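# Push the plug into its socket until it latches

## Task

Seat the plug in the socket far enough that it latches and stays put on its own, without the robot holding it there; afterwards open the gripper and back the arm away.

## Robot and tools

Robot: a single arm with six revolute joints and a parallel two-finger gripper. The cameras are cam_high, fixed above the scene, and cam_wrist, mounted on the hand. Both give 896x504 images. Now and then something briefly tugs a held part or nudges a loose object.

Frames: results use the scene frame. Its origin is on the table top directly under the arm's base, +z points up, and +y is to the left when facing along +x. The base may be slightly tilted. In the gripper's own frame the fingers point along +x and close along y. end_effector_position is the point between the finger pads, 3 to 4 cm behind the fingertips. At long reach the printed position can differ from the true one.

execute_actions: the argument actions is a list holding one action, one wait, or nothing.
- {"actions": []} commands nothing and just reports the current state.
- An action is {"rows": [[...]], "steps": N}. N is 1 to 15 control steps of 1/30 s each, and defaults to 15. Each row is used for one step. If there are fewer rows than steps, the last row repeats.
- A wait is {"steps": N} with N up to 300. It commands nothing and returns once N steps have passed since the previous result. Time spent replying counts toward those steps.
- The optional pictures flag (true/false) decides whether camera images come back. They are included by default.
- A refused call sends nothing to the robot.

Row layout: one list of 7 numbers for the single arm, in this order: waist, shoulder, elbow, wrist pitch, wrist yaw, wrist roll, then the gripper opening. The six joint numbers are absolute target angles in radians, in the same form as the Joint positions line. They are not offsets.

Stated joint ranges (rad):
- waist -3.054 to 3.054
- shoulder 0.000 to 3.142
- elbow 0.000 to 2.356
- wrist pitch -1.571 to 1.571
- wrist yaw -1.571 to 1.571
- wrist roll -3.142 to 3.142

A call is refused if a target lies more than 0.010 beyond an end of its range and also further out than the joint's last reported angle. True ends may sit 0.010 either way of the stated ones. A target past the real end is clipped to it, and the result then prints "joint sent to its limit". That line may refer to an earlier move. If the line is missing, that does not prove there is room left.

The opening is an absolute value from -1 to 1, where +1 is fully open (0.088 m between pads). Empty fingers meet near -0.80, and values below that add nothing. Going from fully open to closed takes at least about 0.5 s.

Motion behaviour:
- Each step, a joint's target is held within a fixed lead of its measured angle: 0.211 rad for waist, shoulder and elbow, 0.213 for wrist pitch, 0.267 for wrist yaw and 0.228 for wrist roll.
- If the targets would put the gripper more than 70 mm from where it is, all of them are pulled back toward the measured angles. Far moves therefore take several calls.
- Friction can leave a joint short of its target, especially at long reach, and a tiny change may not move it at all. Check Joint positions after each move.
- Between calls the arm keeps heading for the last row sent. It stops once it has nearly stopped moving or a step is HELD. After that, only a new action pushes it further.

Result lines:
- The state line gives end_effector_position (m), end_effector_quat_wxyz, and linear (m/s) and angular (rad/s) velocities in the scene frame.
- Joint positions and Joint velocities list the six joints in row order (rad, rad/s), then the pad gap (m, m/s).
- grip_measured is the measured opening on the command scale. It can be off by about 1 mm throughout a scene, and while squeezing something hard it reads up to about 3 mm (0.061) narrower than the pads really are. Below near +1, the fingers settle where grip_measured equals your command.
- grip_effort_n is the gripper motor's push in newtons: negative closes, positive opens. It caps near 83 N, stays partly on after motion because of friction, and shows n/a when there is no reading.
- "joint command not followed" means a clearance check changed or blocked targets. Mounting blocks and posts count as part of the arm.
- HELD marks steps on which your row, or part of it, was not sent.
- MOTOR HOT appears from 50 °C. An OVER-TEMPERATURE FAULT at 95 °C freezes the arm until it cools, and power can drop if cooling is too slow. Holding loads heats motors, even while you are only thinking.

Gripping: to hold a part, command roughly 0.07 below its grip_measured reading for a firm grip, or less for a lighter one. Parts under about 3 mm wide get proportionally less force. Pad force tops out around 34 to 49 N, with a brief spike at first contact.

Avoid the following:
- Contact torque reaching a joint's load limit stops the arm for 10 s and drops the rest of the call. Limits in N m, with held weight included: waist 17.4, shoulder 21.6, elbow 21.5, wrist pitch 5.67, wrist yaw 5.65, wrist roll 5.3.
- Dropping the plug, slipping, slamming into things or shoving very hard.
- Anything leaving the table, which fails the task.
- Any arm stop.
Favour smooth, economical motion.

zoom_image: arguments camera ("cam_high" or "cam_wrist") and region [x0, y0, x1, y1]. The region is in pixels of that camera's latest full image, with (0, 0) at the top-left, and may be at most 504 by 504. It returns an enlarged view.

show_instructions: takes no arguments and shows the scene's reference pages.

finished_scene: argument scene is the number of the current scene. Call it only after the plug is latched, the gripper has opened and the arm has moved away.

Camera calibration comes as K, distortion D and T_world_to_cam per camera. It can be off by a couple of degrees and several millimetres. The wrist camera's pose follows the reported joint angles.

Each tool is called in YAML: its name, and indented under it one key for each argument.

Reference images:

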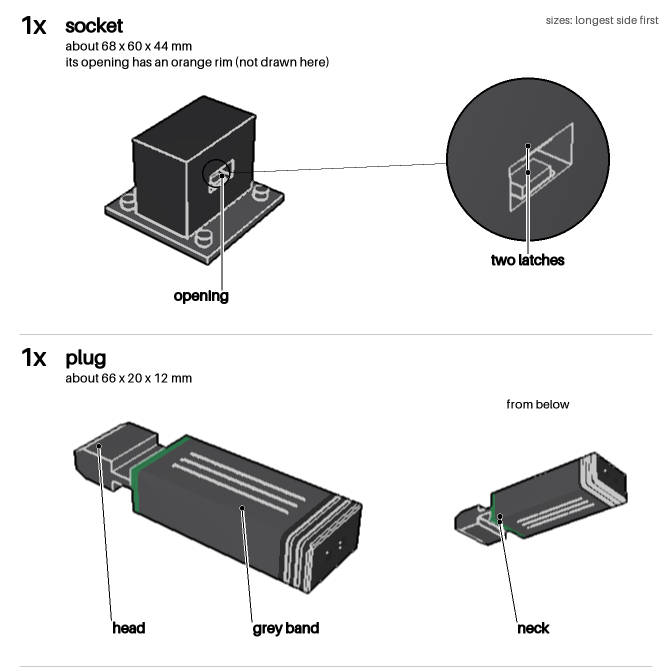

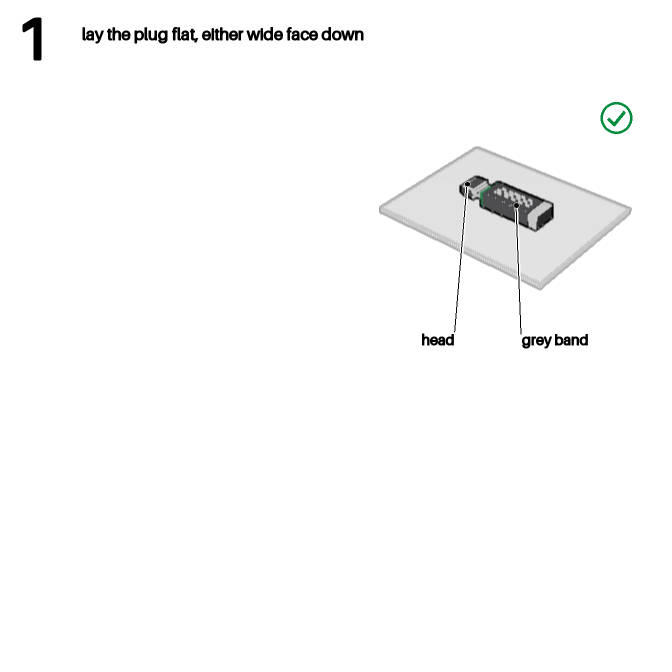

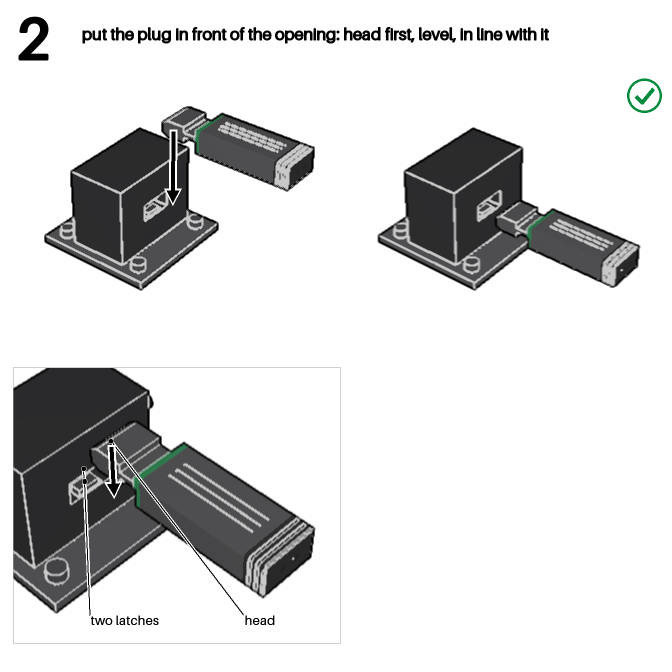

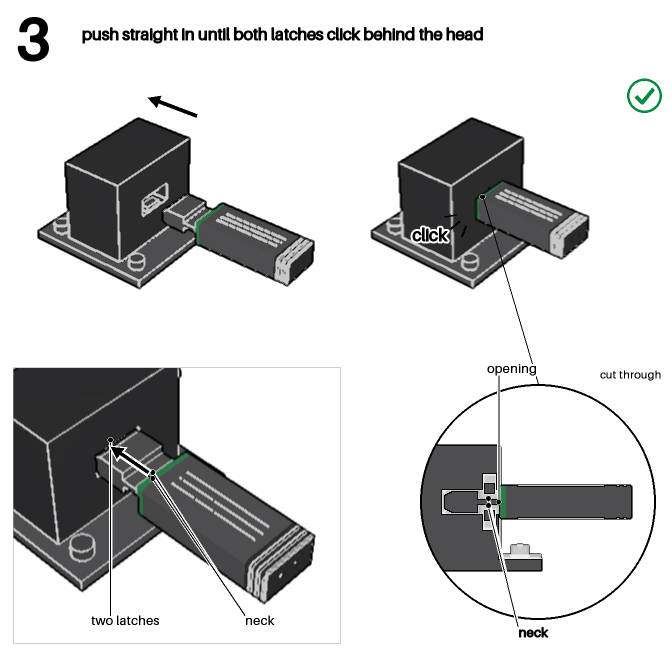

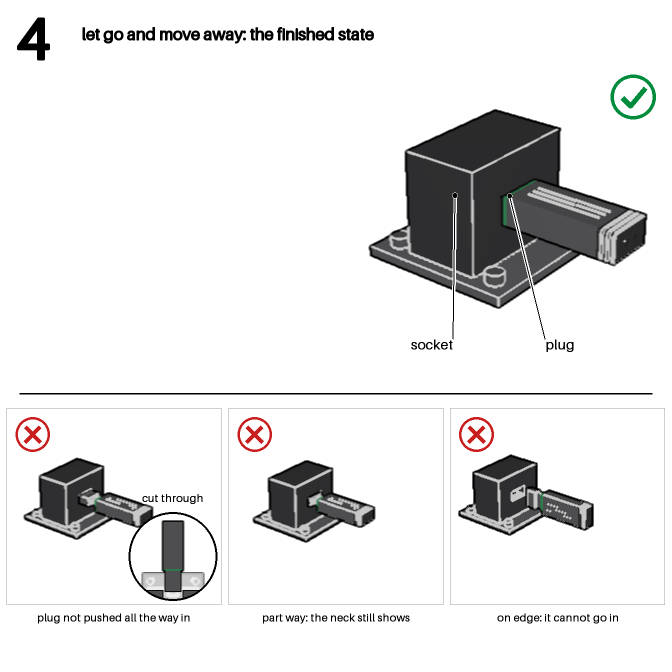

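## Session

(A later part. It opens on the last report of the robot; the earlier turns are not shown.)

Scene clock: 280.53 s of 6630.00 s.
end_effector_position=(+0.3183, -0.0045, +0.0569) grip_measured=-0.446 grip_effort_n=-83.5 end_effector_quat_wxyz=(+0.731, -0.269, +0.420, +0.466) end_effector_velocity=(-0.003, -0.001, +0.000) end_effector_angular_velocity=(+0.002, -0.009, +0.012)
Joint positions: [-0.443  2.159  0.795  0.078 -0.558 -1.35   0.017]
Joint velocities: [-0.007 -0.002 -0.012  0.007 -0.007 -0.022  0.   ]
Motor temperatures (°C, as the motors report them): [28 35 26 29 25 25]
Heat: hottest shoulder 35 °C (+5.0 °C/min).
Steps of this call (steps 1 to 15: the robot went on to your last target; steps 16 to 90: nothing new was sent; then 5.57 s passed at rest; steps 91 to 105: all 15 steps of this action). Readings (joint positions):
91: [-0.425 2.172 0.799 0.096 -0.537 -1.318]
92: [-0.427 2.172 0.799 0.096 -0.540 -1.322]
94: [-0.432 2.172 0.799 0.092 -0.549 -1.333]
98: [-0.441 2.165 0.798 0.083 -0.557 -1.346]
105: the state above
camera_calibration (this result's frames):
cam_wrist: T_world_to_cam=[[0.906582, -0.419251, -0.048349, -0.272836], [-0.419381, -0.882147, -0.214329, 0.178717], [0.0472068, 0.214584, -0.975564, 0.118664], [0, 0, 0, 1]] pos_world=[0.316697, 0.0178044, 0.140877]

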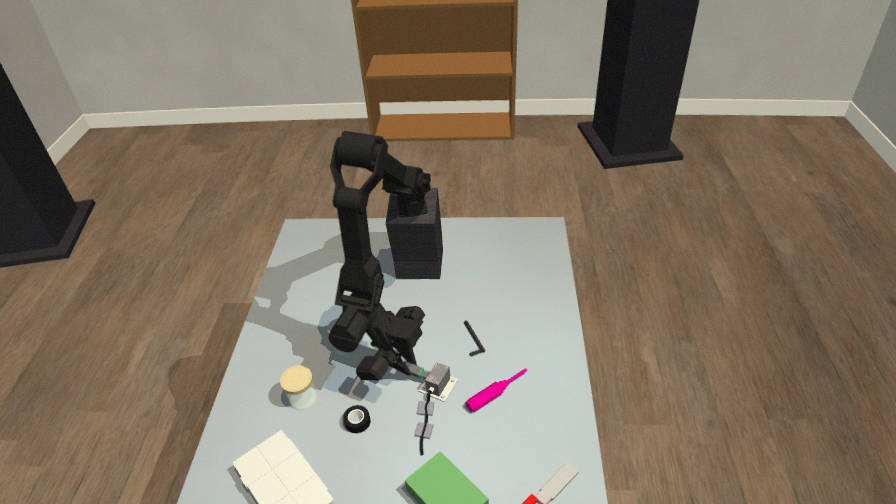

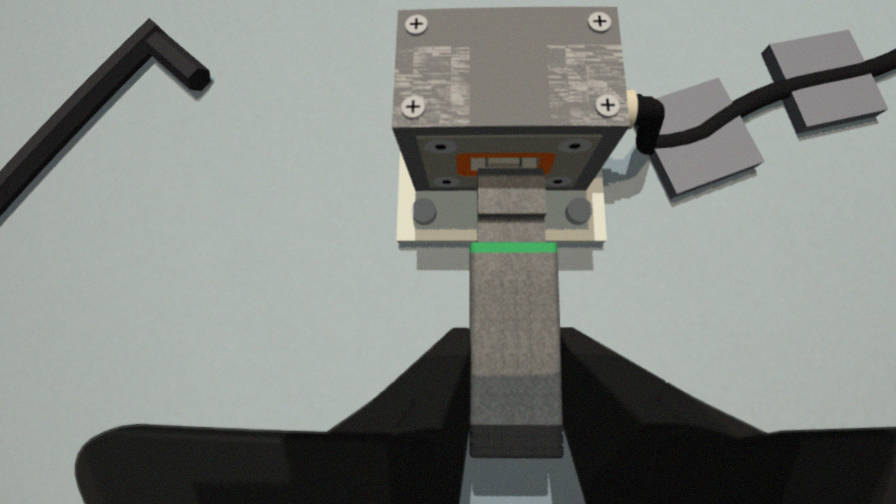

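execute_actions:
  actions:
    - {"rows": [[-0.444,2.155,0.785,0.081,-0.559,-1.351,-0.52],[-0.444,2.155,0.783,0.083,-0.559,-1.351,-0.52],[-0.444,2.155,0.781,0.085,-0.559,-1.351,-0.52],[-0.444,2.155,0.78,0.087,-0.559,-1.351,-0.52]], "steps": 10}

zoom_image:
  camera: "cam_wrist"
  region: [440, 110, 590, 260]

Scene clock: 286.70 s of 6630.00 s.
end_effector_position=(+0.3164, -0.0040, +0.0564) grip_measured=-0.446 grip_effort_n=-83.5 end_effector_quat_wxyz=(+0.731, -0.269, +0.420, +0.467) end_effector_velocity=(-0.002, +0.001, +0.001) end_effector_angular_velocity=(+0.007, +0.002, +0.004)
Joint positions: [-0.443  2.159  0.788  0.084 -0.558 -1.351  0.017]
Joint velocities: [-0.002 -0.002 -0.002 -0.007 -0.007 -0.007 -0.   ]
Motor temperatures (°C, as the motors report them): [28 35 26 29 25 25]
Heat: hottest shoulder 35 °C (+5.0 °C/min).
Steps of this call (steps 1 to 15: the robot went on to your last target; steps 16 to 90: nothing new was sent; then 2.83 s passed at rest; steps 91 to 100: all 10 steps of this action). Readings (joint positions):
91: [-0.443 2.159 0.794 0.078 -0.558 -1.351]
92: [-0.443 2.159 0.794 0.078 -0.558 -1.351]
94: [-0.443 2.159 0.791 0.080 -0.558 -1.351]
98: [-0.443 2.159 0.788 0.083 -0.558 -1.351]
100: the state above
camera_calibration (this result's frames):
cam_wrist: T_world_to_cam=[[0.906655, -0.418986, -0.0492797, -0.270887], [-0.419333, -0.882222, -0.214113, 0.17818], [0.0462344, 0.214791, -0.975565, 0.118464], [0, 0, 0, 1]] pos_world=[0.31484, 0.0182517, 0.140371]

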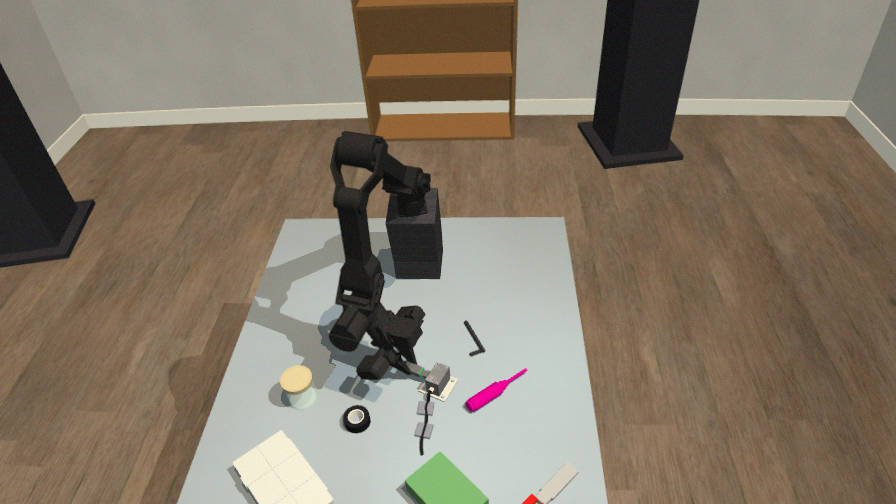

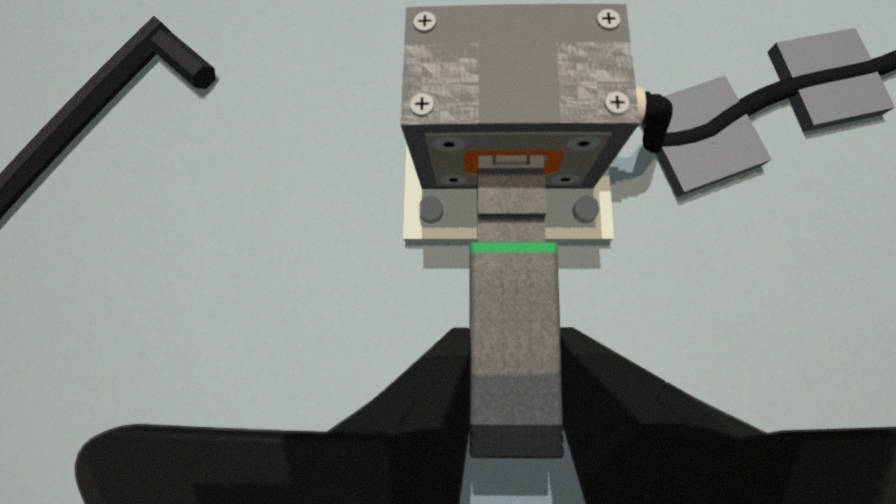

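Region (440, 110, 590, 260) of cam_wrist's 896x504 image, scaled by 3.360, with more detail than that image has.

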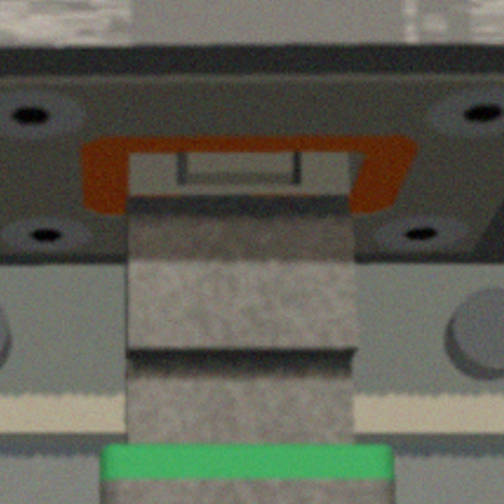

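execute_actions:
  actions:
    - {"rows": [[-0.441,2.155,0.784,0.089,-0.556,-1.348,-0.52],[-0.439,2.155,0.784,0.09,-0.5555,-1.346,-0.52],[-0.437,2.155,0.784,0.091,-0.555,-1.344,-0.52],[-0.435,2.155,0.784,0.092,-0.5545,-1.342,-0.52],[-0.433,2.155,0.784,0.094,-0.554,-1.34,-0.52],[-0.431,2.155,0.784,0.095,-0.5535,-1.338,-0.52],[-0.429,2.155,0.784,0.096,-0.553,-1.336,-0.52],[-0.427,2.155,0.784,0.098,-0.5525,-1.334,-0.52],[-0.425,2.155,0.784,0.099,-0.552,-1.332,-0.52],[-0.423,2.155,0.784,0.1,-0.5515,-1.33,-0.52],[-0.421,2.155,0.784,0.101,-0.551,-1.328,-0.52],[-0.42,2.155,0.784,0.102,-0.5505,-1.326,-0.52]]}

zoom_image:
  camera: "cam_wrist"
  region: [440, 110, 590, 260]

Scene clock: 292.67 s of 6630.00 s.
end_effector_position=(+0.3183, -0.0003, +0.0560) grip_measured=-0.446 grip_effort_n=-83.5 end_effector_quat_wxyz=(+0.731, -0.271, +0.421, +0.465) end_effector_velocity=(-0.001, +0.000, +0.002) end_effector_angular_velocity=(+0.012, +0.011, -0.021)
Joint positions: [-0.427  2.158  0.786  0.099 -0.548 -1.33   0.017]
Joint velocities: [-0.002 -0.007 -0.002 -0.007 -0.007  0.022 -0.   ]
Motor temperatures (°C, as the motors report them): [28 35 26 29 25 25]
Heat: hottest shoulder 35 °C (+5.0 °C/min).
Steps of this call (steps 1 to 15: the robot went on to your last target; steps 16 to 150: nothing new was sent; then 0.47 s passed at rest; steps 151 to 165: all 15 steps of this action). Readings (joint positions):
151: [-0.442 2.158 0.786 0.087 -0.561 -1.351]
152: [-0.442 2.158 0.786 0.087 -0.560 -1.351]
154: [-0.441 2.158 0.786 0.088 -0.558 -1.349]
158: [-0.435 2.158 0.786 0.093 -0.556 -1.341]
165: the state above
camera_calibration (this result's frames):
cam_wrist: T_world_to_cam=[[0.905876, -0.421094, -0.045485, -0.271054], [-0.420805, -0.882623, -0.209525, 0.182409], [0.0480834, 0.208944, -0.976745, 0.116678], [0, 0, 0, 1]] pos_world=[0.31669, 0.0224799, 0.139855]

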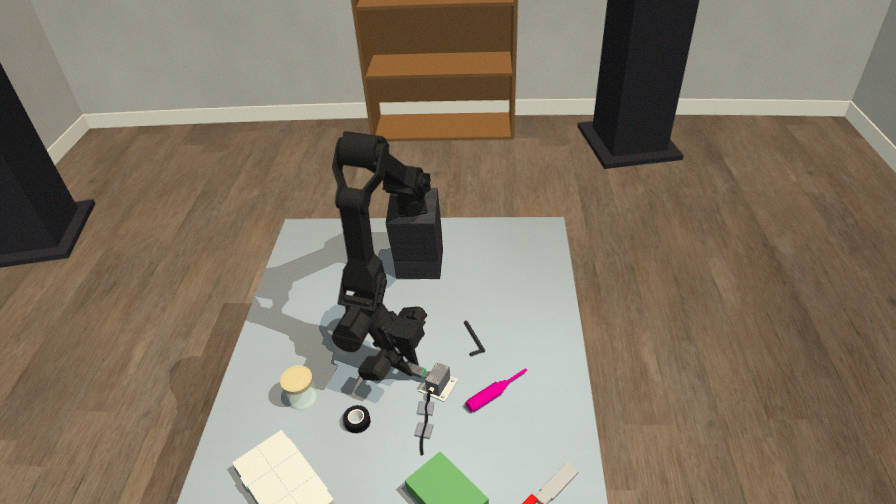

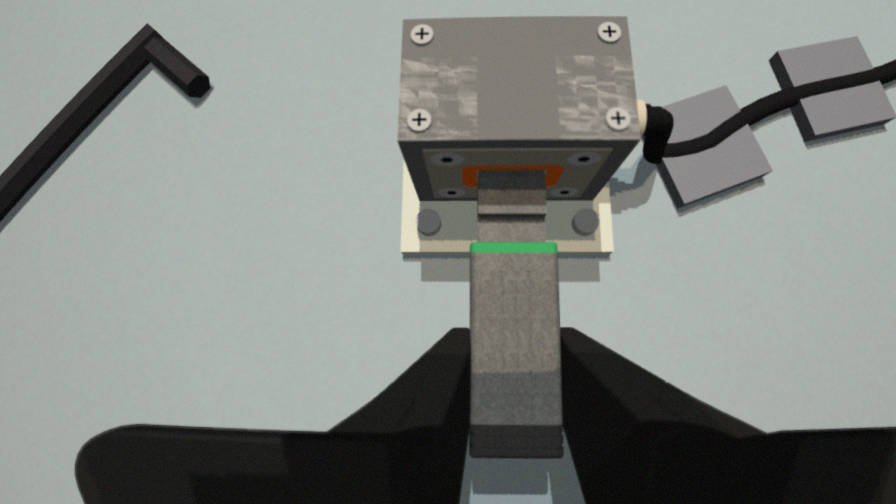

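Region (440, 110, 590, 260) of cam_wrist's 896x504 image, scaled by 3.360, with more detail than that image has.

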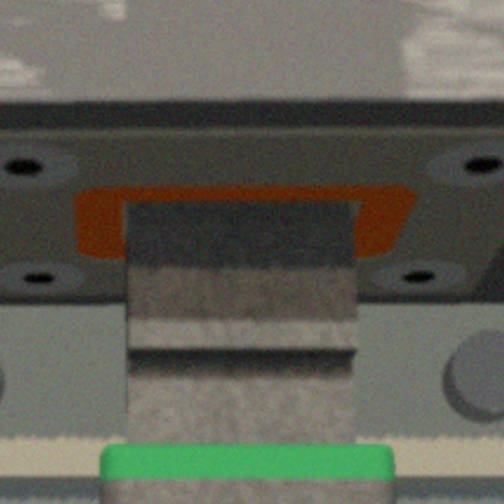

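execute_actions:
  actions:
    - {"rows": [[-0.423,2.165,0.786,0.102,-0.552,-1.327,-0.52],[-0.423,2.17,0.786,0.103,-0.552,-1.327,-0.52],[-0.423,2.173,0.786,0.105,-0.552,-1.327,-0.52],[-0.423,2.174,0.786,0.106,-0.552,-1.327,-0.52],[-0.421,2.174,0.786,0.107,-0.552,-1.325,-0.52],[-0.419,2.174,0.786,0.108,-0.552,-1.323,-0.52],[-0.417,2.174,0.786,0.109,-0.552,-1.321,-0.52],[-0.415,2.174,0.786,0.11,-0.552,-1.319,-0.52],[-0.413,2.174,0.786,0.112,-0.552,-1.317,-0.52],[-0.411,2.174,0.786,0.113,-0.552,-1.315,-0.52],[-0.409,2.174,0.786,0.114,-0.552,-1.313,-0.52],[-0.407,2.174,0.786,0.115,-0.552,-1.311,-0.52],[-0.405,2.174,0.786,0.116,-0.552,-1.31,-0.52]]}

zoom_image:
  camera: "cam_wrist"
  region: [440, 110, 590, 260]

Scene clock: 302.57 s of 6630.00 s.
end_effector_position=(+0.3192, -0.0002, +0.0555) grip_measured=-0.446 grip_effort_n=-83.5 end_effector_quat_wxyz=(+0.732, -0.269, +0.424, +0.461) end_effector_velocity=(-0.001, +0.000, +0.001) end_effector_angular_velocity=(+0.011, +0.006, -0.020)
Joint positions: [-0.424  2.159  0.786  0.106 -0.544 -1.316  0.017]
Joint velocities: [-0.002 -0.002 -0.007  0.007 -0.007  0.022 -0.   ]
Motor temperatures (°C, as the motors report them): [28 36 26 29 25 25]
Heat: hottest shoulder 36 °C (+5.0 °C/min).
Steps of this call (steps 1 to 15: the robot went on to your last target; steps 16 to 90: nothing new was sent; then 6.40 s passed at rest; steps 91 to 105: all 15 steps of this action). Readings (joint positions):
91: [-0.427 2.158 0.786 0.099 -0.548 -1.329]
92: [-0.427 2.158 0.786 0.099 -0.548 -1.329]
94: [-0.427 2.158 0.786 0.100 -0.548 -1.329]
98: [-0.426 2.159 0.786 0.103 -0.547 -1.325]
105: the state above
camera_calibration (this result's frames):
cam_wrist: T_world_to_cam=[[0.901528, -0.430213, -0.0465155, -0.270364], [-0.430043, -0.878819, -0.206735, 0.185512], [0.0480615, 0.206382, -0.977291, 0.116093], [0, 0, 0, 1]] pos_world=[0.317939, 0.0227584, 0.139233]

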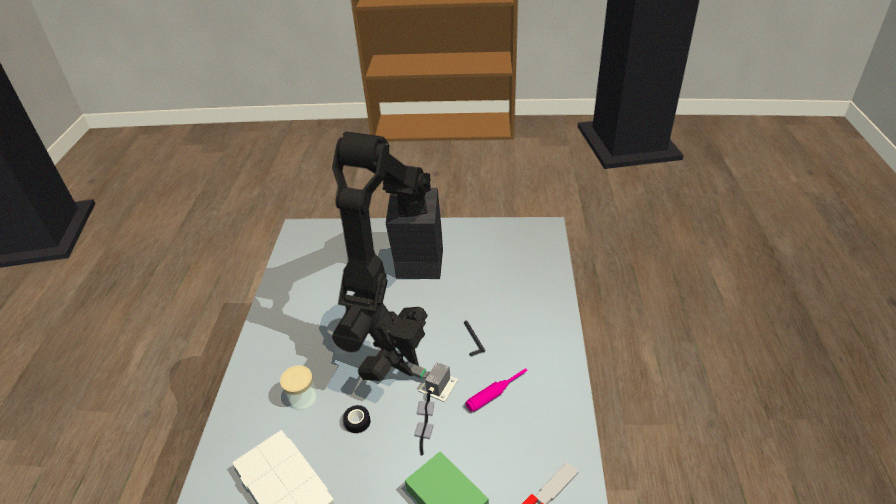

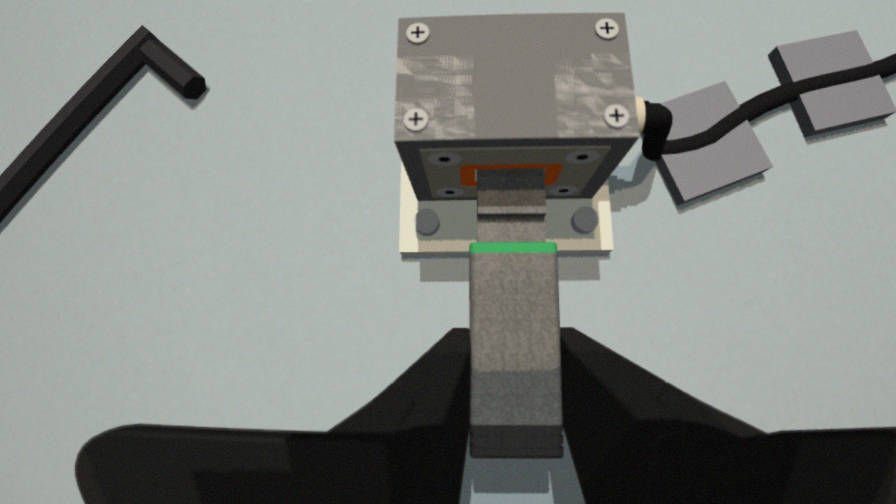

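Region (440, 110, 590, 260) of cam_wrist's 896x504 image, scaled by 3.360, with more detail than that image has.

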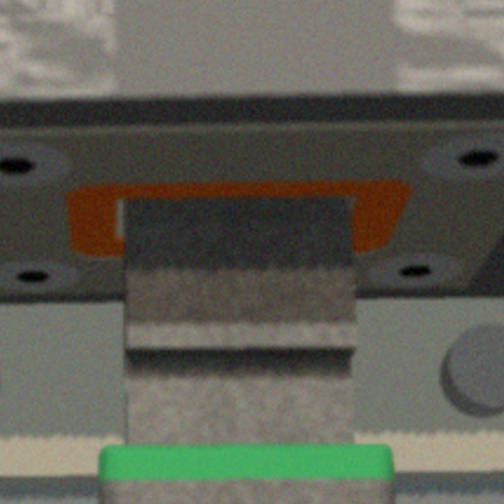

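execute_actions:
  actions:
    - {"rows": [[-0.415,2.165,0.786,0.1,-0.552,-1.328,-0.52],[-0.418,2.165,0.786,0.097,-0.552,-1.331,-0.52],[-0.418,2.165,0.786,0.097,-0.552,-1.331,-0.52],[-0.418,2.165,0.786,0.097,-0.552,-1.331,-0.52],[-0.415,2.165,0.786,0.099,-0.554,-1.328,-0.52],[-0.412,2.165,0.786,0.1,-0.556,-1.327,-0.52],[-0.409,2.165,0.786,0.1,-0.558,-1.327,-0.52],[-0.406,2.165,0.786,0.1,-0.56,-1.327,-0.52],[-0.403,2.165,0.786,0.1,-0.562,-1.327,-0.52],[-0.4,2.165,0.786,0.1,-0.564,-1.327,-0.52],[-0.397,2.165,0.786,0.1,-0.566,-1.327,-0.52],[-0.394,2.165,0.786,0.1,-0.568,-1.327,-0.52],[-0.391,2.165,0.786,0.1,-0.57,-1.327,-0.52]]}

zoom_image:
  camera: "cam_wrist"
  region: [440, 110, 590, 260]

Scene clock: 316.17 s of 6630.00 s.
end_effector_position=(+0.3184, +0.0002, +0.0554) grip_measured=-0.446 grip_effort_n=-83.5 end_effector_quat_wxyz=(+0.730, -0.270, +0.423, +0.463) end_effector_velocity=(+0.004, -0.001, +0.003) end_effector_angular_velocity=(+0.004, -0.015, -0.007)
Joint positions: [-0.424  2.159  0.786  0.102 -0.544 -1.324  0.017]
Joint velocities: [-0.002 -0.007  0.002  0.007 -0.007  0.007 -0.   ]
Motor temperatures (°C, as the motors report them): [28 35 26 30 26 25]
Heat: hottest shoulder 35 °C (+3.0 °C/min).
Steps of this call (steps 1 to 15: the robot went on to your last target; steps 16 to 90: nothing new was sent; then 10.10 s passed at rest; steps 91 to 105: all 15 steps of this action). Readings (joint positions):
91: [-0.424 2.159 0.786 0.106 -0.544 -1.315]
92: [-0.424 2.159 0.786 0.105 -0.544 -1.319]
94: [-0.424 2.159 0.786 0.103 -0.544 -1.323]
98: [-0.424 2.159 0.786 0.102 -0.544 -1.324]
105: the state above
camera_calibration (this result's frames):
cam_wrist: T_world_to_cam=[[0.904614, -0.423702, -0.0463751, -0.270474], [-0.423685, -0.881994, -0.206345, 0.183421], [0.0465263, 0.206311, -0.97738, 0.116461], [0, 0, 0, 1]] pos_world=[0.316968, 0.0231486, 0.139131]

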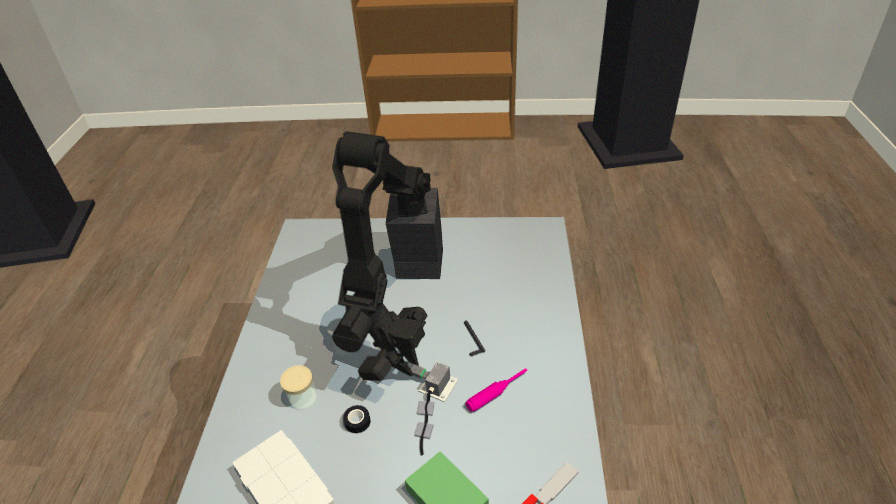

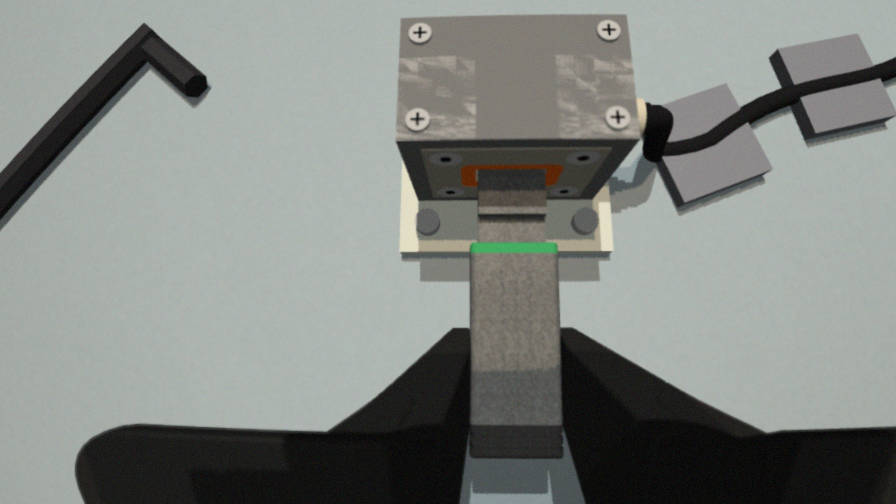

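Region (440, 110, 590, 260) of cam_wrist's 896x504 image, scaled by 3.360, with more detail than that image has.

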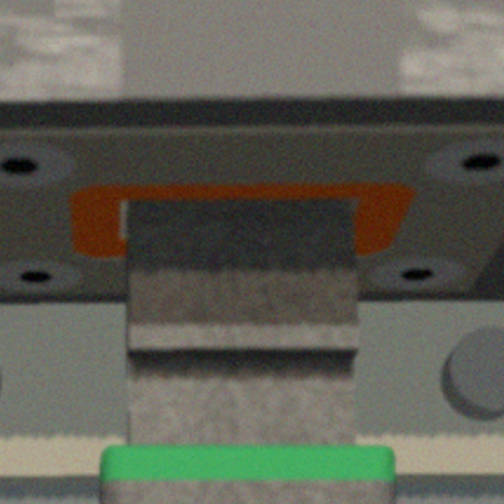

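execute_actions:
  actions:
    - {"rows": [[-0.42,2.17,0.786,0.101,-0.556,-1.328,-0.52],[-0.43,2.172,0.786,0.101,-0.555,-1.33,-0.52],[-0.432,2.174,0.786,0.101,-0.555,-1.331,-0.52],[-0.432,2.176,0.786,0.101,-0.555,-1.331,-0.52],[-0.432,2.178,0.786,0.101,-0.555,-1.331,-0.52]], "steps": 12}

zoom_image:
  camera: "cam_wrist"
  region: [440, 110, 590, 260]

Scene clock: 326.27 s of 6630.00 s.
end_effector_position=(+0.3179, -0.0003, +0.0553) grip_measured=-0.446 grip_effort_n=-83.5 end_effector_quat_wxyz=(+0.732, -0.268, +0.421, +0.465) end_effector_velocity=(+0.001, -0.000, +0.001) end_effector_angular_velocity=(+0.003, -0.012, +0.005)
Joint positions: [-0.429  2.162  0.786  0.102 -0.554 -1.328  0.017]
Joint velocities: [-0.002 -0.002 -0.002  0.007 -0.007 -0.007 -0.   ]
Motor temperatures (°C, as the motors report them): [28 34 26 30 26 25]
Heat: hottest shoulder 34 °C (+1.0 °C/min).
Steps of this call (steps 1 to 15: the robot went on to your last target; steps 16 to 90: nothing new was sent; then 6.70 s passed at rest; steps 91 to 102: all 12 steps of this action). Readings (joint positions):
91: [-0.424 2.159 0.786 0.102 -0.545 -1.324]
92: [-0.426 2.159 0.786 0.102 -0.547 -1.325]
94: [-0.429 2.159 0.786 0.102 -0.552 -1.327]
98: [-0.429 2.161 0.786 0.102 -0.553 -1.328]
102: the state above
camera_calibration (this result's frames):
cam_wrist: T_world_to_cam=[[0.904447, -0.423821, -0.0484922, -0.270084], [-0.423876, -0.880082, -0.213976, 0.183304], [0.0480106, 0.214085, -0.975634, 0.115975], [0, 0, 0, 1]] pos_world=[0.316407, 0.0220268, 0.139275]

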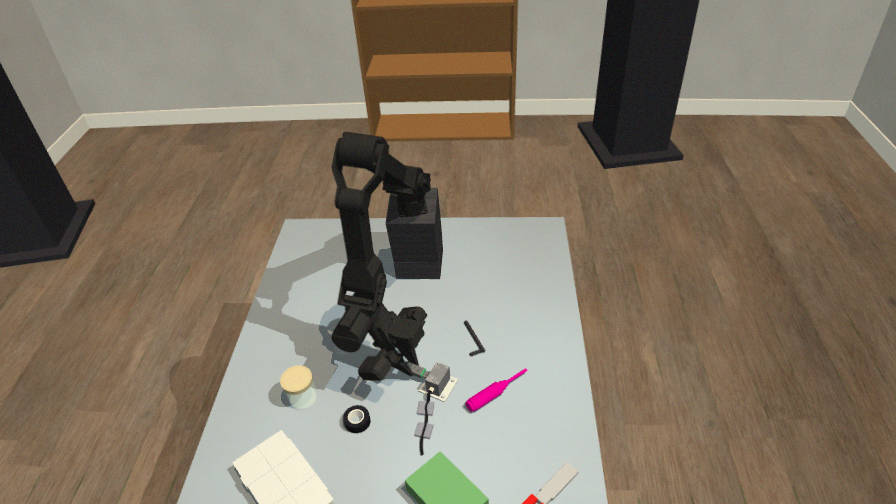

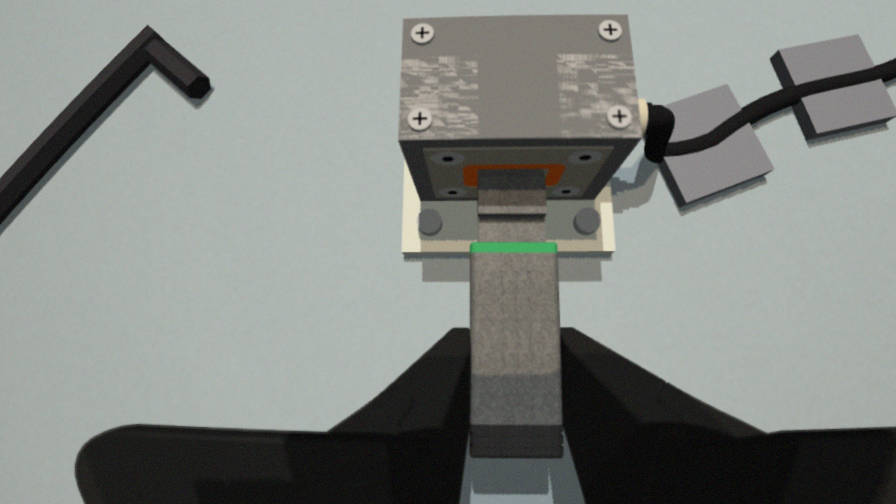

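Region (440, 110, 590, 260) of cam_wrist's 896x504 image, scaled by 3.360, with more detail than that image has.

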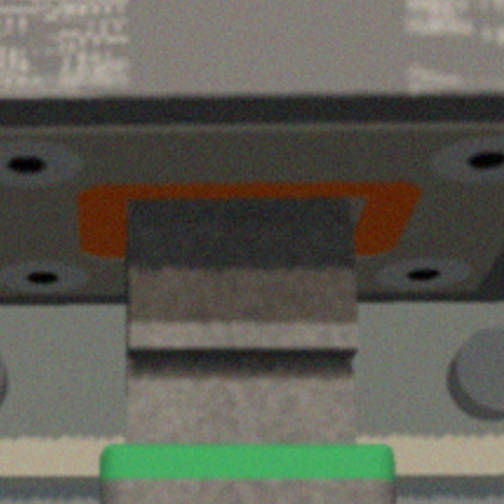

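execute_actions:
  actions:
    - {"rows": [[-0.43,2.18,0.786,0.105,-0.555,-1.329,-0.52],[-0.43,2.182,0.786,0.107,-0.555,-1.329,-0.52],[-0.43,2.182,0.786,0.108,-0.555,-1.329,-0.52],[-0.43,2.182,0.786,0.108,-0.555,-1.329,-0.52],[-0.43,2.182,0.786,0.108,-0.555,-1.329,-0.52],[-0.427,2.182,0.786,0.108,-0.556,-1.328,-0.52],[-0.424,2.182,0.786,0.108,-0.558,-1.327,-0.52],[-0.421,2.182,0.786,0.108,-0.56,-1.326,-0.52],[-0.418,2.182,0.786,0.108,-0.562,-1.325,-0.52],[-0.415,2.182,0.786,0.108,-0.564,-1.324,-0.52],[-0.412,2.182,0.786,0.108,-0.566,-1.323,-0.52],[-0.409,2.182,0.786,0.108,-0.568,-1.322,-0.52],[-0.406,2.182,0.786,0.108,-0.57,-1.321,-0.52]]}

zoom_image:
  camera: "cam_wrist"
  region: [440, 110, 590, 260]

Scene clock: 331.63 s of 6630.00 s.
end_effector_position=(+0.3178, -0.0001, +0.0548) grip_measured=-0.446 grip_effort_n=-83.5 end_effector_quat_wxyz=(+0.733, -0.266, +0.421, +0.464) end_effector_velocity=(-0.000, +0.000, -0.000) end_effector_angular_velocity=(+0.008, -0.001, -0.008)
Joint positions: [-0.429  2.165  0.786  0.105 -0.555 -1.324  0.017]
Joint velocities: [-0.002  0.002 -0.002  0.007 -0.007  0.007 -0.   ]
Motor temperatures (°C, as the motors report them): [28 34 26 29 26 25]
Heat: hottest shoulder 34 °C (+0.0 °C/min).
Steps of this call (steps 1 to 15: the robot went on to your last target; steps 16 to 90: nothing new was sent; then 1.87 s passed at rest; steps 91 to 105: all 15 steps of this action). Readings (joint positions):
91: [-0.429 2.162 0.786 0.102 -0.554 -1.328]
92: [-0.429 2.163 0.786 0.102 -0.554 -1.328]
94: [-0.429 2.164 0.786 0.104 -0.554 -1.328]
98: [-0.430 2.164 0.786 0.104 -0.555 -1.328]
105: the state above
camera_calibration (this result's frames):
cam_wrist: T_world_to_cam=[[0.902906, -0.426811, -0.0509203, -0.269298], [-0.427236, -0.878108, -0.215398, 0.184465], [0.0472206, 0.216239, -0.975198, 0.115628], [0, 0, 0, 1]] pos_world=[0.316501, 0.0220377, 0.138781]

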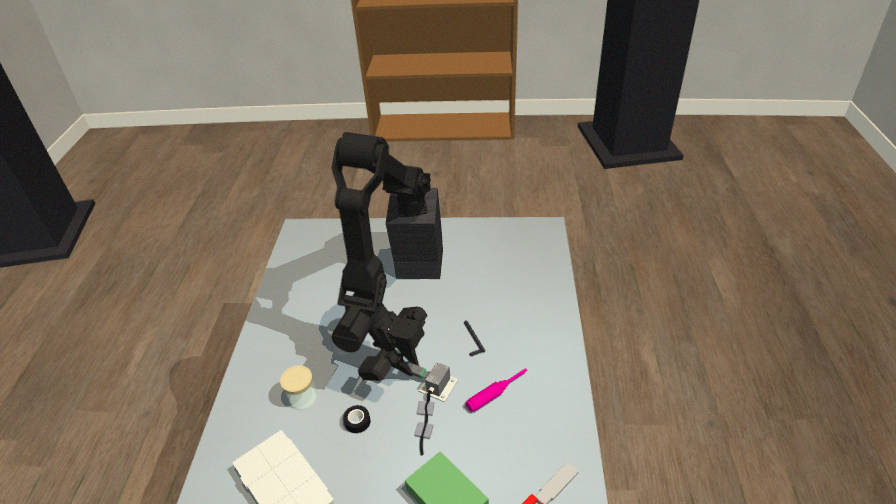

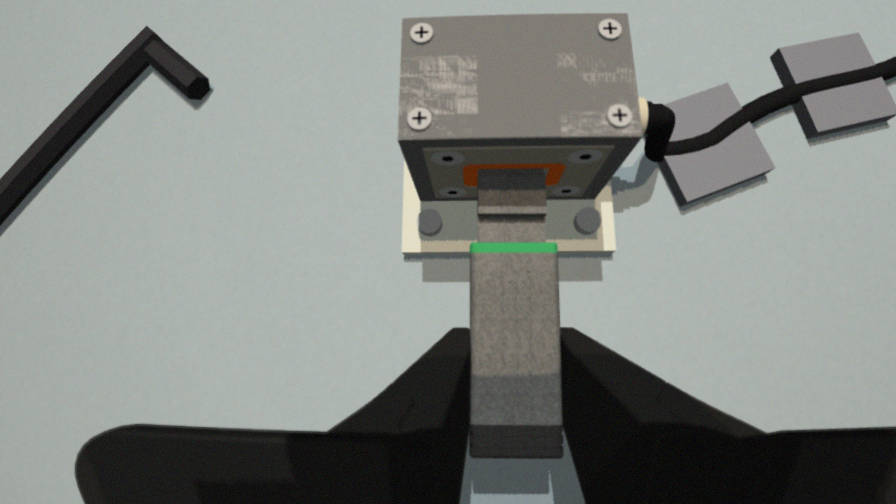

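Region (440, 110, 590, 260) of cam_wrist's 896x504 image, scaled by 3.360, with more detail than that image has.

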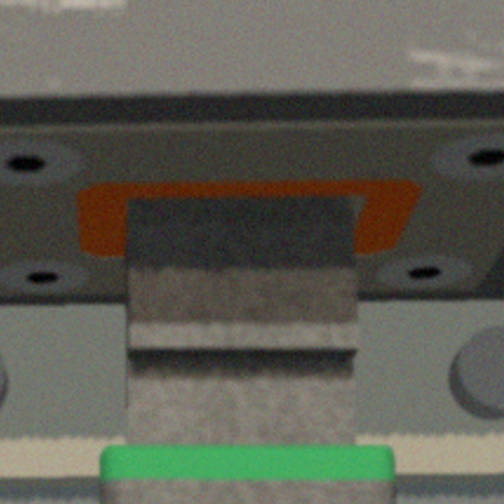

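execute_actions:
  actions:
    - {"rows": [[-0.425,2.17,0.786,0.103,-0.558,-1.33,-0.52],[-0.432,2.16,0.786,0.101,-0.554,-1.334,-0.52],[-0.432,2.154,0.786,0.099,-0.553,-1.335,-0.52],[-0.432,2.151,0.786,0.097,-0.553,-1.335,-0.52],[-0.432,2.148,0.786,0.095,-0.553,-1.335,-0.52],[-0.432,2.146,0.786,0.093,-0.553,-1.335,-0.52],[-0.432,2.144,0.786,0.091,-0.553,-1.335,-0.52],[-0.432,2.143,0.786,0.09,-0.553,-1.335,-0.52]], "steps": 14}

zoom_image:
  camera: "cam_wrist"
  region: [440, 110, 590, 260]

Scene clock: 337.33 s of 6630.00 s.
end_effector_position=(+0.3182, -0.0005, +0.0575) grip_measured=-0.446 grip_effort_n=-83.5 end_effector_quat_wxyz=(+0.732, -0.268, +0.419, +0.465) end_effector_velocity=(-0.001, +0.000, +0.002) end_effector_angular_velocity=(+0.002, -0.009, +0.017)
Joint positions: [-0.43   2.154  0.786  0.093 -0.555 -1.333  0.017]
Joint velocities: [-0.002 -0.007 -0.002 -0.007 -0.007 -0.022 -0.   ]
Motor temperatures (°C, as the motors report them): [28 34 26 29 26 25]
Heat: hottest shoulder 34 °C (+0.0 °C/min).
Steps of this call (steps 1 to 15: the robot went on to your last target; steps 16 to 90: nothing new was sent; then 2.23 s passed at rest; steps 91 to 104: all 14 steps of this action). Readings (joint positions):
91: [-0.429 2.165 0.786 0.105 -0.555 -1.323]
92: [-0.430 2.165 0.786 0.105 -0.555 -1.325]
94: [-0.430 2.164 0.786 0.104 -0.556 -1.328]
98: [-0.430 2.159 0.786 0.098 -0.555 -1.331]
104: the state above
camera_calibration (this result's frames):
cam_wrist: T_world_to_cam=[[0.905641, -0.421392, -0.047357, -0.270801], [-0.421214, -0.881086, -0.215097, 0.182969], [0.0489145, 0.214748, -0.975444, 0.117819], [0, 0, 0, 1]] pos_world=[0.316554, 0.0217971, 0.141458]

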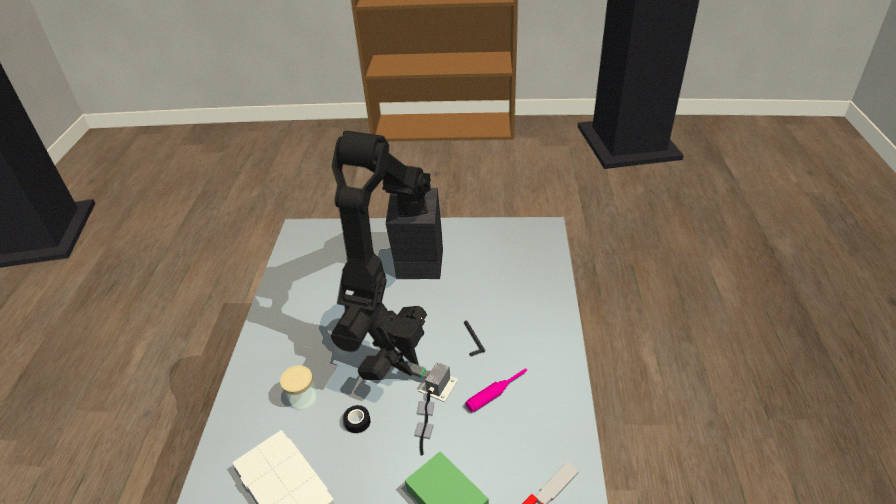

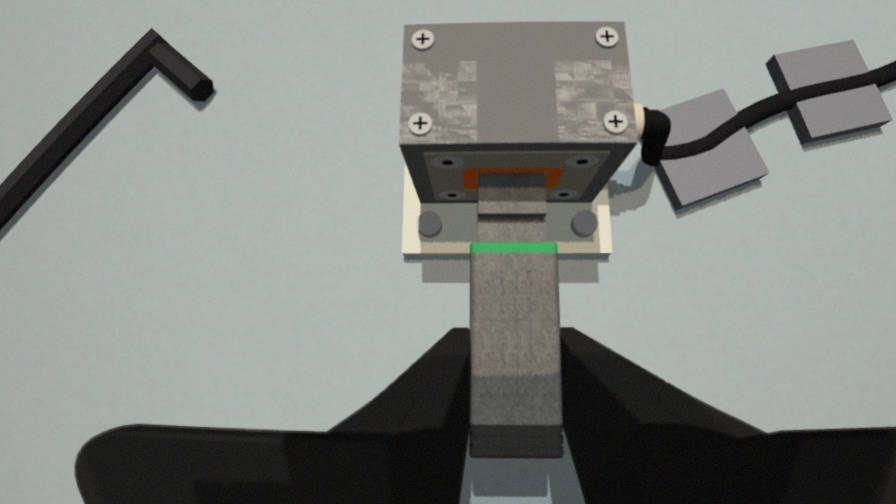

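Region (440, 110, 590, 260) of cam_wrist's 896x504 image, scaled by 3.360, with more detail than that image has.

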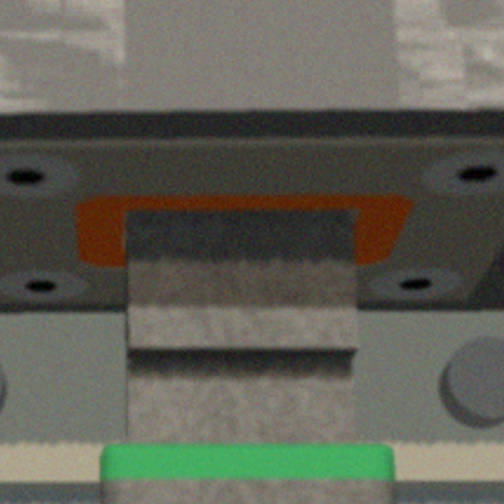

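execute_actions:
  actions:
    - {"rows": [[-0.428,2.148,0.786,0.094,-0.555,-1.332,-0.52],[-0.425,2.148,0.786,0.095,-0.556,-1.33,-0.52],[-0.422,2.148,0.786,0.096,-0.557,-1.328,-0.52],[-0.419,2.148,0.786,0.097,-0.558,-1.326,-0.52],[-0.416,2.148,0.786,0.098,-0.559,-1.324,-0.52],[-0.413,2.148,0.786,0.099,-0.56,-1.322,-0.52],[-0.41,2.148,0.786,0.1,-0.561,-1.32,-0.52],[-0.407,2.148,0.786,0.101,-0.562,-1.318,-0.52],[-0.404,2.148,0.786,0.102,-0.563,-1.316,-0.52]], "steps": 14}

zoom_image:
  camera: "cam_wrist"
  region: [440, 110, 590, 260]

Scene clock: 342.87 s of 6630.00 s.
end_effector_position=(+0.3186, +0.0001, +0.0570) grip_measured=-0.446 grip_effort_n=-83.5 end_effector_quat_wxyz=(+0.732, -0.267, +0.423, +0.463) end_effector_velocity=(+0.000, +0.002, +0.002) end_effector_angular_velocity=(+0.004, -0.012, +0.010)
Joint positions: [-0.425  2.154  0.786  0.096 -0.547 -1.32   0.017]
Joint velocities: [ 0.002 -0.007 -0.007  0.007 -0.007 -0.007 -0.   ]
Motor temperatures (°C, as the motors report them): [28 35 26 29 26 25]
Heat: hottest shoulder 35 °C (+0.0 °C/min).
Steps of this call (steps 1 to 15: the robot went on to your last target; steps 16 to 90: nothing new was sent; then 2.07 s passed at rest; steps 91 to 104: all 14 steps of this action). Readings (joint positions):
91: [-0.430 2.154 0.786 0.093 -0.555 -1.333]
92: [-0.430 2.154 0.786 0.093 -0.555 -1.333]
94: [-0.430 2.154 0.786 0.093 -0.554 -1.332]
98: [-0.427 2.154 0.786 0.094 -0.549 -1.325]
104: the state above
camera_calibration (this result's frames):
cam_wrist: T_world_to_cam=[[0.902329, -0.428147, -0.0499315, -0.26971], [-0.428639, -0.879014, -0.208811, 0.185476], [0.0455111, 0.209818, -0.976681, 0.118339], [0, 0, 0, 1]] pos_world=[0.317483, 0.0227309, 0.140841]

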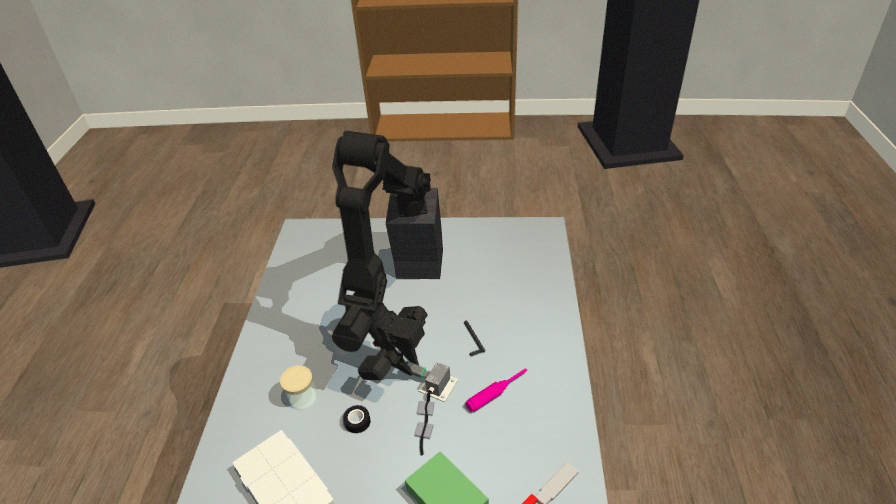

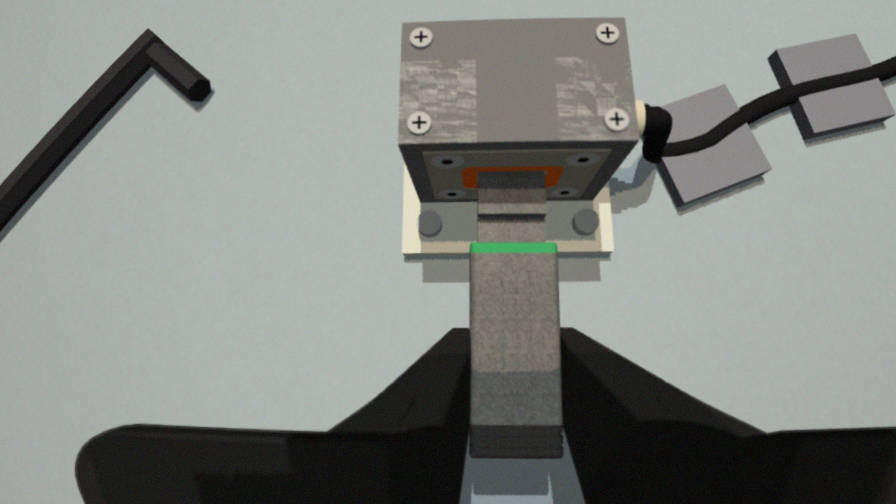

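Region (440, 110, 590, 260) of cam_wrist's 896x504 image, scaled by 3.360, with more detail than that image has.

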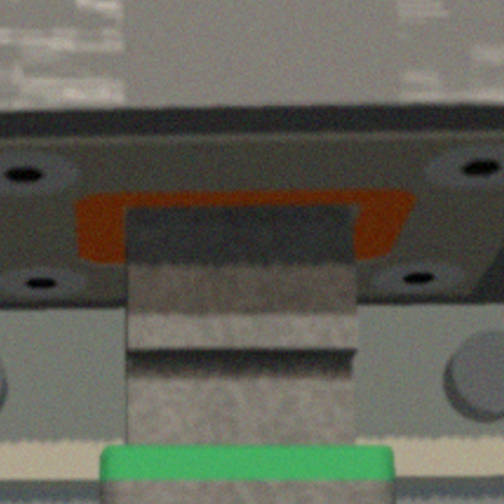

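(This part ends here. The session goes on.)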